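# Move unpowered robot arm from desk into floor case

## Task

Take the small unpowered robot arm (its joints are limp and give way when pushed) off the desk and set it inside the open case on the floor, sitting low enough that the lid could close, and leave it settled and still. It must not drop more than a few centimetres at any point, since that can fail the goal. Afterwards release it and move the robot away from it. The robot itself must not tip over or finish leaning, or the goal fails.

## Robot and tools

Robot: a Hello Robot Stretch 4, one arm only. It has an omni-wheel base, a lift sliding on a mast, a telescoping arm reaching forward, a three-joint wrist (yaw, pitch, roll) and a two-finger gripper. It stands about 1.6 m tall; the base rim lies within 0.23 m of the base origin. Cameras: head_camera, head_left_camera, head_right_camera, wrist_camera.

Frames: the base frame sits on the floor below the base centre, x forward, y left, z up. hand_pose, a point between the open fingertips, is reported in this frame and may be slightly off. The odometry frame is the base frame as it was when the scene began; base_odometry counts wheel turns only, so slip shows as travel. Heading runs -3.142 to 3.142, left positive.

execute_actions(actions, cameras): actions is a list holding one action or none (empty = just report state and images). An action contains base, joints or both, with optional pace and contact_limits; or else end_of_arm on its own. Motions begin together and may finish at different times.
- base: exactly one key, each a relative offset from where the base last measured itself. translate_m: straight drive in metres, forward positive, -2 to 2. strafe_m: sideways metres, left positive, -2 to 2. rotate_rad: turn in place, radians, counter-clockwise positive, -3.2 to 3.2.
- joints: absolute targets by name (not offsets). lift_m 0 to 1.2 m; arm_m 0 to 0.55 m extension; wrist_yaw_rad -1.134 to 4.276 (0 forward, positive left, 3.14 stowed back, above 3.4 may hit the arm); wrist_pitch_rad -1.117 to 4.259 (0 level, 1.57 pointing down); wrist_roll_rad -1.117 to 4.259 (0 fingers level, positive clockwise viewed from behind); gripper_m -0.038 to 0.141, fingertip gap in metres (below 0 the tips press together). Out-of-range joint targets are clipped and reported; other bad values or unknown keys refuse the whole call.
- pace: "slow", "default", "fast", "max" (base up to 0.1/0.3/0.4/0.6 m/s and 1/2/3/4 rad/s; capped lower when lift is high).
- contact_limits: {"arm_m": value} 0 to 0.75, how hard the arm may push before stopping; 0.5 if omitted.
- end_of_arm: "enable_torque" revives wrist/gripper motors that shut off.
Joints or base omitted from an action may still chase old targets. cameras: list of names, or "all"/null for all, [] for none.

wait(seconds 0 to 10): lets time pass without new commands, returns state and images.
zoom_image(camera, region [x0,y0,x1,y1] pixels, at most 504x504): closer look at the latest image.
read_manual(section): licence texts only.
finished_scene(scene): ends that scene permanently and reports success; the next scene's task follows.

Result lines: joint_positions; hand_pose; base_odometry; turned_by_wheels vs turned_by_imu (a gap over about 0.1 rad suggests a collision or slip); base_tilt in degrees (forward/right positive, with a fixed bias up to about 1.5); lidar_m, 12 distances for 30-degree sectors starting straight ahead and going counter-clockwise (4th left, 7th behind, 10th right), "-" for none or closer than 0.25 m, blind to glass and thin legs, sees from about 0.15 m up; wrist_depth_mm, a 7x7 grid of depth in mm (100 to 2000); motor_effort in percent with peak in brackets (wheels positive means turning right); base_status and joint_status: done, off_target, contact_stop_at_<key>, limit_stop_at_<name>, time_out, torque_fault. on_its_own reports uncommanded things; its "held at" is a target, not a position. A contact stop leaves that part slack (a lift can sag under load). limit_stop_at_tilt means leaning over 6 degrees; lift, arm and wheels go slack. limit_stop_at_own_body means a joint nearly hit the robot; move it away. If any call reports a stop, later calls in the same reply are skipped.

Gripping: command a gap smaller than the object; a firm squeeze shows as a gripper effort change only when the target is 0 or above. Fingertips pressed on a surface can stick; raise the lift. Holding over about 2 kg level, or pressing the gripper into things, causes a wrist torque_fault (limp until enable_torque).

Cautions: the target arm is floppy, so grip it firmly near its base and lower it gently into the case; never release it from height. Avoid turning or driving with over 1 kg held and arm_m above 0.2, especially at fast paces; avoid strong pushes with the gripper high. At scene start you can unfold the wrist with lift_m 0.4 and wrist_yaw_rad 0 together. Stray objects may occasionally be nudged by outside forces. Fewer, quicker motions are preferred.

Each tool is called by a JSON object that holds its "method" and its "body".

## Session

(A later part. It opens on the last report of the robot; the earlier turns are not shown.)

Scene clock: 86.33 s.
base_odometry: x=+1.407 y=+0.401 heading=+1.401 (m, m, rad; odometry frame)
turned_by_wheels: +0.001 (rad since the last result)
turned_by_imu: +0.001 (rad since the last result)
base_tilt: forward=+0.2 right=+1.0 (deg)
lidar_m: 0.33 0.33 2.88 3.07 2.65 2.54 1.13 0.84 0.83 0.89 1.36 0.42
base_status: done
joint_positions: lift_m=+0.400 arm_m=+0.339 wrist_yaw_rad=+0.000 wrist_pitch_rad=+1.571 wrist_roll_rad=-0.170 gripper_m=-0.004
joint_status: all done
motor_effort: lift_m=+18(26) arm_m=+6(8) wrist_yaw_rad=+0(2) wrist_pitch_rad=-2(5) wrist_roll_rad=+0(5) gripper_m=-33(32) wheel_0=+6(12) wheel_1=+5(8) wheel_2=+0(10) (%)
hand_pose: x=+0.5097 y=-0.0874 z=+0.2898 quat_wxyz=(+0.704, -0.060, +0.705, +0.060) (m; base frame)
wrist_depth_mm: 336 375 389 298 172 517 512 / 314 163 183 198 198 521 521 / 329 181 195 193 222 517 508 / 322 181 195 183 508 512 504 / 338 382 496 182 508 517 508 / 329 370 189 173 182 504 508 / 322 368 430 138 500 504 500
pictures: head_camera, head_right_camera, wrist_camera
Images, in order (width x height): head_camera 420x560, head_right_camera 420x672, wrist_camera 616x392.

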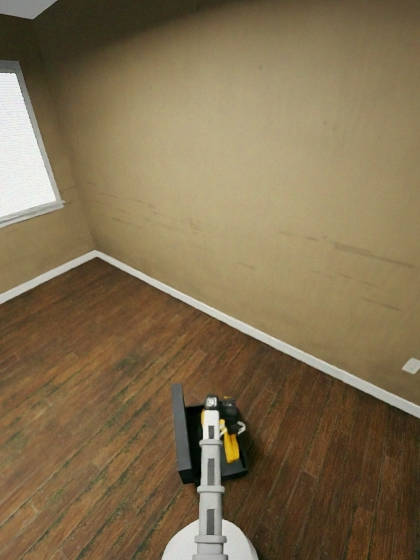

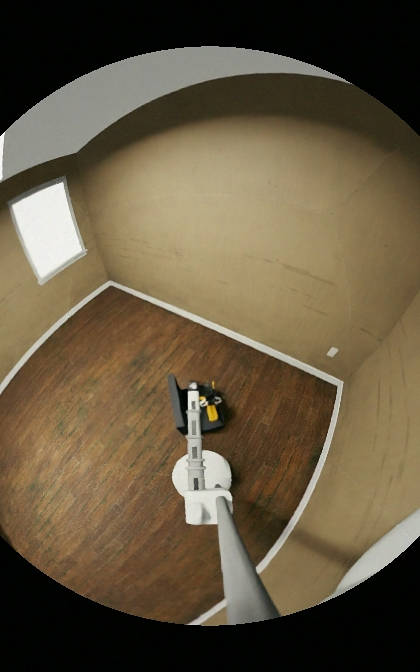

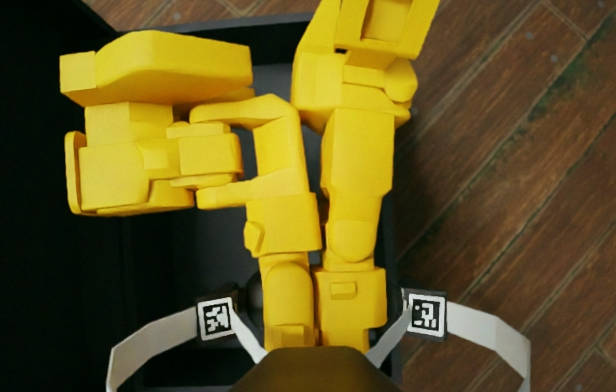

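{"method": "execute_actions", "body": {"actions": [{"base":{"strafe_m":0.028},"joints":{"lift_m":0.3,"arm_m":0.35,"wrist_roll_rad":-0.2},"pace":"slow"}], "cameras": ["wrist_camera"]}}

{"method": "execute_actions", "body": {"actions": [{"joints":{"lift_m":0.24},"pace":"slow"}], "cameras": ["head_camera","wrist_camera"]}}

Scene clock: 91.77 s.
base_odometry: x=+1.380 y=+0.405 heading=+1.401 (m, m, rad; odometry frame)
turned_by_wheels: +0.000 (rad since the last result)
turned_by_imu: +0.000 (rad since the last result)
base_tilt: forward=+0.2 right=+0.9 (deg)
lidar_m: 0.33 0.34 2.85 3.07 2.64 2.60 1.15 0.88 0.84 0.92 1.35 0.38
base_status: done
joint_positions: lift_m=+0.300 arm_m=+0.349 wrist_yaw_rad=+0.000 wrist_pitch_rad=+1.571 wrist_roll_rad=-0.200 gripper_m=-0.004
joint_status: all done
motor_effort: lift_m=+17(17) arm_m=+7(6) wrist_yaw_rad=-1(1) wrist_pitch_rad=-2(1) wrist_roll_rad=+0(2) gripper_m=-35(34) wheel_0=-5(8) wheel_1=+5(8) wheel_2=+0(0) (%)
hand_pose: x=+0.5196 y=-0.0874 z=+0.1898 quat_wxyz=(+0.703, -0.071, +0.704, +0.071) (m; base frame)
wrist_depth_mm: 277 286 342 279 172 421 418 / 274 164 183 198 199 415 415 / 273 180 195 194 220 415 410 / 272 181 195 183 293 413 410 / 270 329 392 182 334 407 410 / 270 303 189 173 182 407 404 / 267 276 384 138 340 274 404
pictures: wrist_camera
Images, in order (width x height): wrist_camera 616x392.

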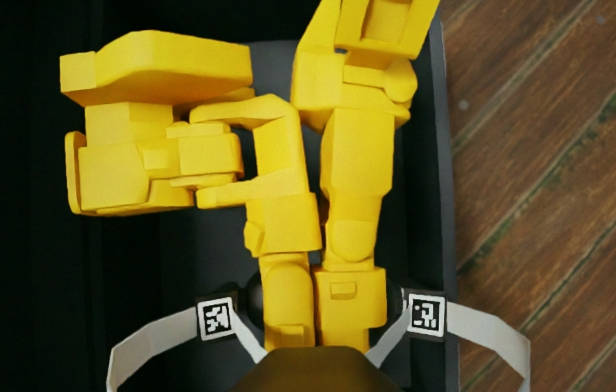

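Scene clock: 93.13 s.
base_odometry: x=+1.380 y=+0.405 heading=+1.401 (m, m, rad; odometry frame)
turned_by_wheels: +0.000 (rad since the last result)
turned_by_imu: +0.000 (rad since the last result)
base_tilt: forward=+0.3 right=+0.9 (deg)
lidar_m: 0.33 0.35 2.84 3.09 2.65 2.60 1.15 0.88 0.85 0.94 1.37 0.34
base_status: not commanded
joint_positions: lift_m=+0.240 arm_m=+0.349 wrist_yaw_rad=+0.000 wrist_pitch_rad=+1.571 wrist_roll_rad=-0.200 gripper_m=-0.004
joint_status: all done
motor_effort: lift_m=+17(17) arm_m=+6(7) wrist_yaw_rad=-1(1) wrist_pitch_rad=-2(3) wrist_roll_rad=+0(0) gripper_m=-31(32) wheel_0=-5(5) wheel_1=+5(5) wheel_2=+0(0) (%)
hand_pose: x=+0.5196 y=-0.0874 z=+0.1298 quat_wxyz=(+0.703, -0.071, +0.704, +0.071) (m; base frame)
wrist_depth_mm: 230 274 336 274 173 355 357 / 220 163 183 198 199 353 353 / 222 180 195 195 221 258 351 / 221 181 195 183 294 263 351 / 227 329 329 182 324 266 347 / 224 301 189 173 182 222 345 / 220 260 327 138 322 223 343
pictures: head_camera, wrist_camera
Images, in order (width x height): head_camera 420x560, wrist_camera 616x392.

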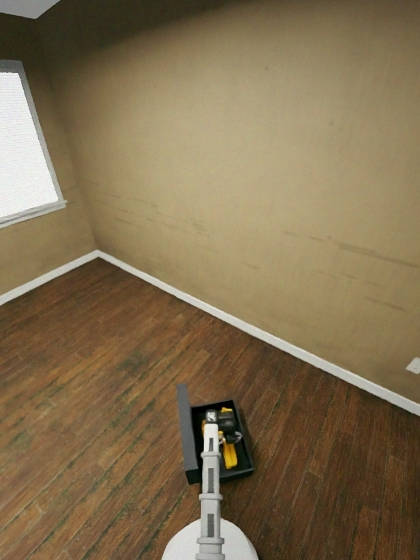

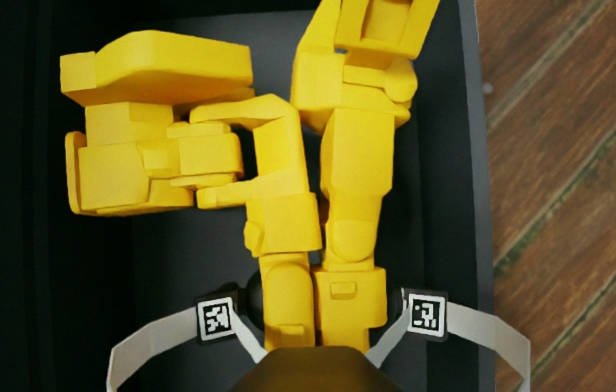

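{"method": "execute_actions", "body": {"actions": [{"base":{"strafe_m":0.015},"joints":{"lift_m":0.172},"pace":"slow"}], "cameras": ["wrist_camera"]}}

{"method": "execute_actions", "body": {"actions": [{"joints":{"gripper_m":0.085}}], "cameras": []}}

{"method": "execute_actions", "body": {"actions": [{"joints":{"lift_m":0.42}}], "cameras": ["wrist_camera"]}}

{"method": "execute_actions", "body": {"actions": [{"base":{"translate_m":-0.3},"joints":{"arm_m":0.1},"pace":"fast"}], "cameras": ["head_camera"]}}

Scene clock: 99.00 s.
base_odometry: x=+1.366 y=+0.408 heading=+1.400 (m, m, rad; odometry frame)
turned_by_wheels: +0.000 (rad since the last result)
turned_by_imu: +0.000 (rad since the last result)
base_tilt: forward=+0.2 right=+0.9 (deg)
lidar_m: 0.29 0.39 2.82 3.08 2.64 2.58 1.16 0.90 0.86 0.94 1.36 0.38
base_status: done
joint_positions: lift_m=+0.172 arm_m=+0.349 wrist_yaw_rad=+0.000 wrist_pitch_rad=+1.571 wrist_roll_rad=-0.200 gripper_m=-0.004
joint_status: all done
motor_effort: lift_m=+17(16) arm_m=+7(7) wrist_yaw_rad=-1(0) wrist_pitch_rad=-1(1) wrist_roll_rad=+0(0) gripper_m=-33(34) wheel_0=-6(7) wheel_1=+5(10) wheel_2=+0(0) (%)
hand_pose: x=+0.5196 y=-0.0874 z=+0.0618 quat_wxyz=(+0.703, -0.071, +0.704, +0.071) (m; base frame)
wrist_depth_mm: 211 251 265 238 172 219 - / 190 163 183 199 198 225 166 / 200 180 195 194 222 229 169 / 198 181 195 183 259 232 170 / 208 260 260 182 258 236 172 / 204 260 189 173 182 189 172 / 201 237 257 138 255 236 -
pictures: wrist_camera
Images, in order (width x height): wrist_camera 616x392.

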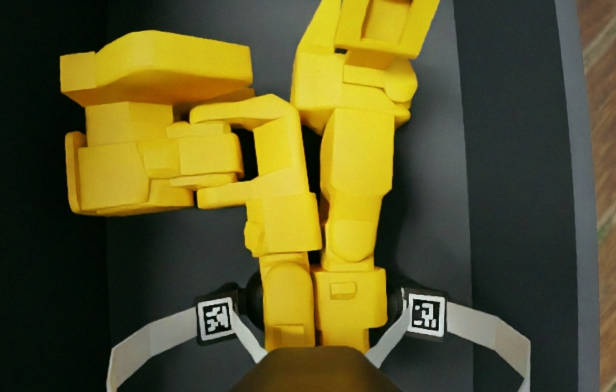

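Scene clock: 100.67 s.
base_odometry: x=+1.366 y=+0.408 heading=+1.400 (m, m, rad; odometry frame)
turned_by_wheels: +0.000 (rad since the last result)
turned_by_imu: +0.000 (rad since the last result)
base_tilt: forward=+0.3 right=+1.0 (deg)
lidar_m: 0.33 0.34 2.83 3.02 2.62 2.58 1.17 0.87 0.86 0.94 1.39 0.38
base_status: not commanded
joint_positions: lift_m=+0.172 arm_m=+0.349 wrist_yaw_rad=+0.000 wrist_pitch_rad=+1.570 wrist_roll_rad=-0.200 gripper_m=+0.085
joint_status: all done
motor_effort: lift_m=+17(17) arm_m=+7(7) wrist_yaw_rad=-1(0) wrist_pitch_rad=+0(2) wrist_roll_rad=+0(0) gripper_m=-4(34) wheel_0=-6(6) wheel_1=+5(5) wheel_2=+0(0) (%)
hand_pose: x=+0.5198 y=-0.0874 z=+0.0618 quat_wxyz=(+0.704, -0.071, +0.703, +0.071) (m; base frame)
wrist_depth_mm: 211 270 268 266 175 220 - / 191 161 185 211 214 224 165 / 200 185 203 207 263 228 167 / 199 186 205 202 262 232 171 / 209 263 262 201 260 235 171 / 205 260 201 197 200 217 172 / 202 254 259 123 257 202 -
pictures: none
No camera images: the call's "cameras" was empty. Leave "cameras" out to get every camera's image.

Scene clock: 102.77 s.
base_odometry: x=+1.366 y=+0.408 heading=+1.400 (m, m, rad; odometry frame)
turned_by_wheels: +0.000 (rad since the last result)
turned_by_imu: +0.000 (rad since the last result)
base_tilt: forward=+0.3 right=+1.0 (deg)
lidar_m: 0.33 0.39 2.82 3.06 2.64 2.62 1.15 0.89 0.86 0.93 1.35 0.41
base_status: not commanded
joint_positions: lift_m=+0.420 arm_m=+0.349 wrist_yaw_rad=+0.000 wrist_pitch_rad=+1.570 wrist_roll_rad=-0.200 gripper_m=+0.085
joint_status: all done
motor_effort: lift_m=+22(24) arm_m=+6(6) wrist_yaw_rad=-1(0) wrist_pitch_rad=+0(0) wrist_roll_rad=+0(0) gripper_m=-4(5) wheel_0=-6(6) wheel_1=+5(5) wheel_2=+0(0) (%)
hand_pose: x=+0.5199 y=-0.0874 z=+0.3094 quat_wxyz=(+0.704, -0.071, +0.703, +0.071) (m; base frame)
wrist_depth_mm: 287 366 544 549 549 544 544 / 286 399 488 521 517 539 539 / 287 397 488 466 517 544 539 / 286 394 442 452 512 535 530 / 282 392 512 459 508 530 530 / 278 387 200 449 200 525 525 / 273 343 477 123 455 521 521
pictures: wrist_camera
Images, in order (width x height): wrist_camera 616x392.

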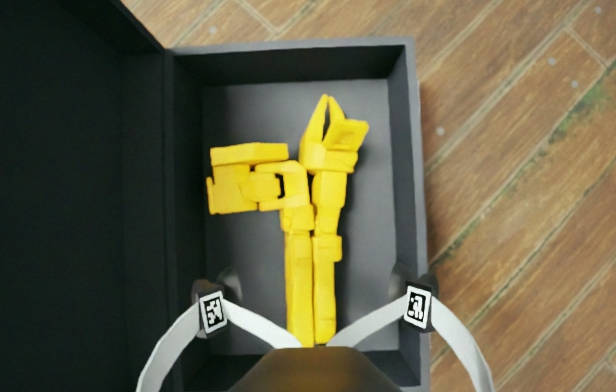

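Scene clock: 104.77 s.
base_odometry: x=+1.315 y=+0.112 heading=+1.400 (m, m, rad; odometry frame)
turned_by_wheels: +0.000 (rad since the last result)
turned_by_imu: +0.000 (rad since the last result)
base_tilt: forward=+0.3 right=+0.9 (deg)
lidar_m: 0.62 2.54 3.00 3.25 2.37 2.07 0.96 0.71 0.70 0.76 1.10 0.68
base_status: done
joint_positions: lift_m=+0.420 arm_m=+0.101 wrist_yaw_rad=+0.000 wrist_pitch_rad=+1.570 wrist_roll_rad=-0.200 gripper_m=+0.085
joint_status: all done
motor_effort: lift_m=+22(22) arm_m=-6(7) wrist_yaw_rad=+0(1) wrist_pitch_rad=+1(0) wrist_roll_rad=+0(0) gripper_m=-4(4) wheel_0=-3(12) wheel_1=-3(8) wheel_2=+0(14) (%)
hand_pose: x=+0.2721 y=-0.0874 z=+0.3095 quat_wxyz=(+0.704, -0.070, +0.703, +0.070) (m; base frame)
wrist_depth_mm: 559 559 549 549 549 549 544 / 554 559 549 554 544 544 539 / 554 549 544 539 539 535 539 / 549 539 539 539 539 530 530 / 554 539 539 535 530 530 525 / 539 539 201 530 200 530 530 / 539 324 322 123 525 525 521
pictures: head_camera
Images, in order (width x height): head_camera 420x560.

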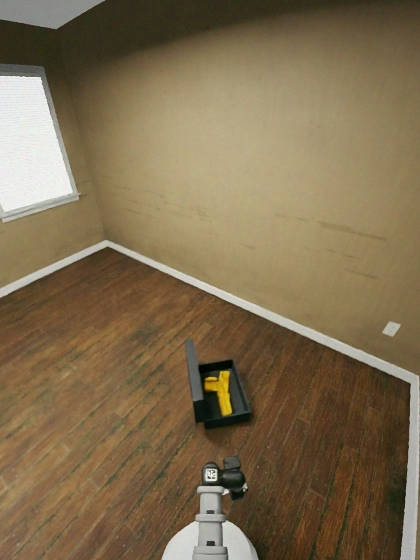

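{"method": "finished_scene", "body": {"scene": 2}}

The scene is finished: the task was done.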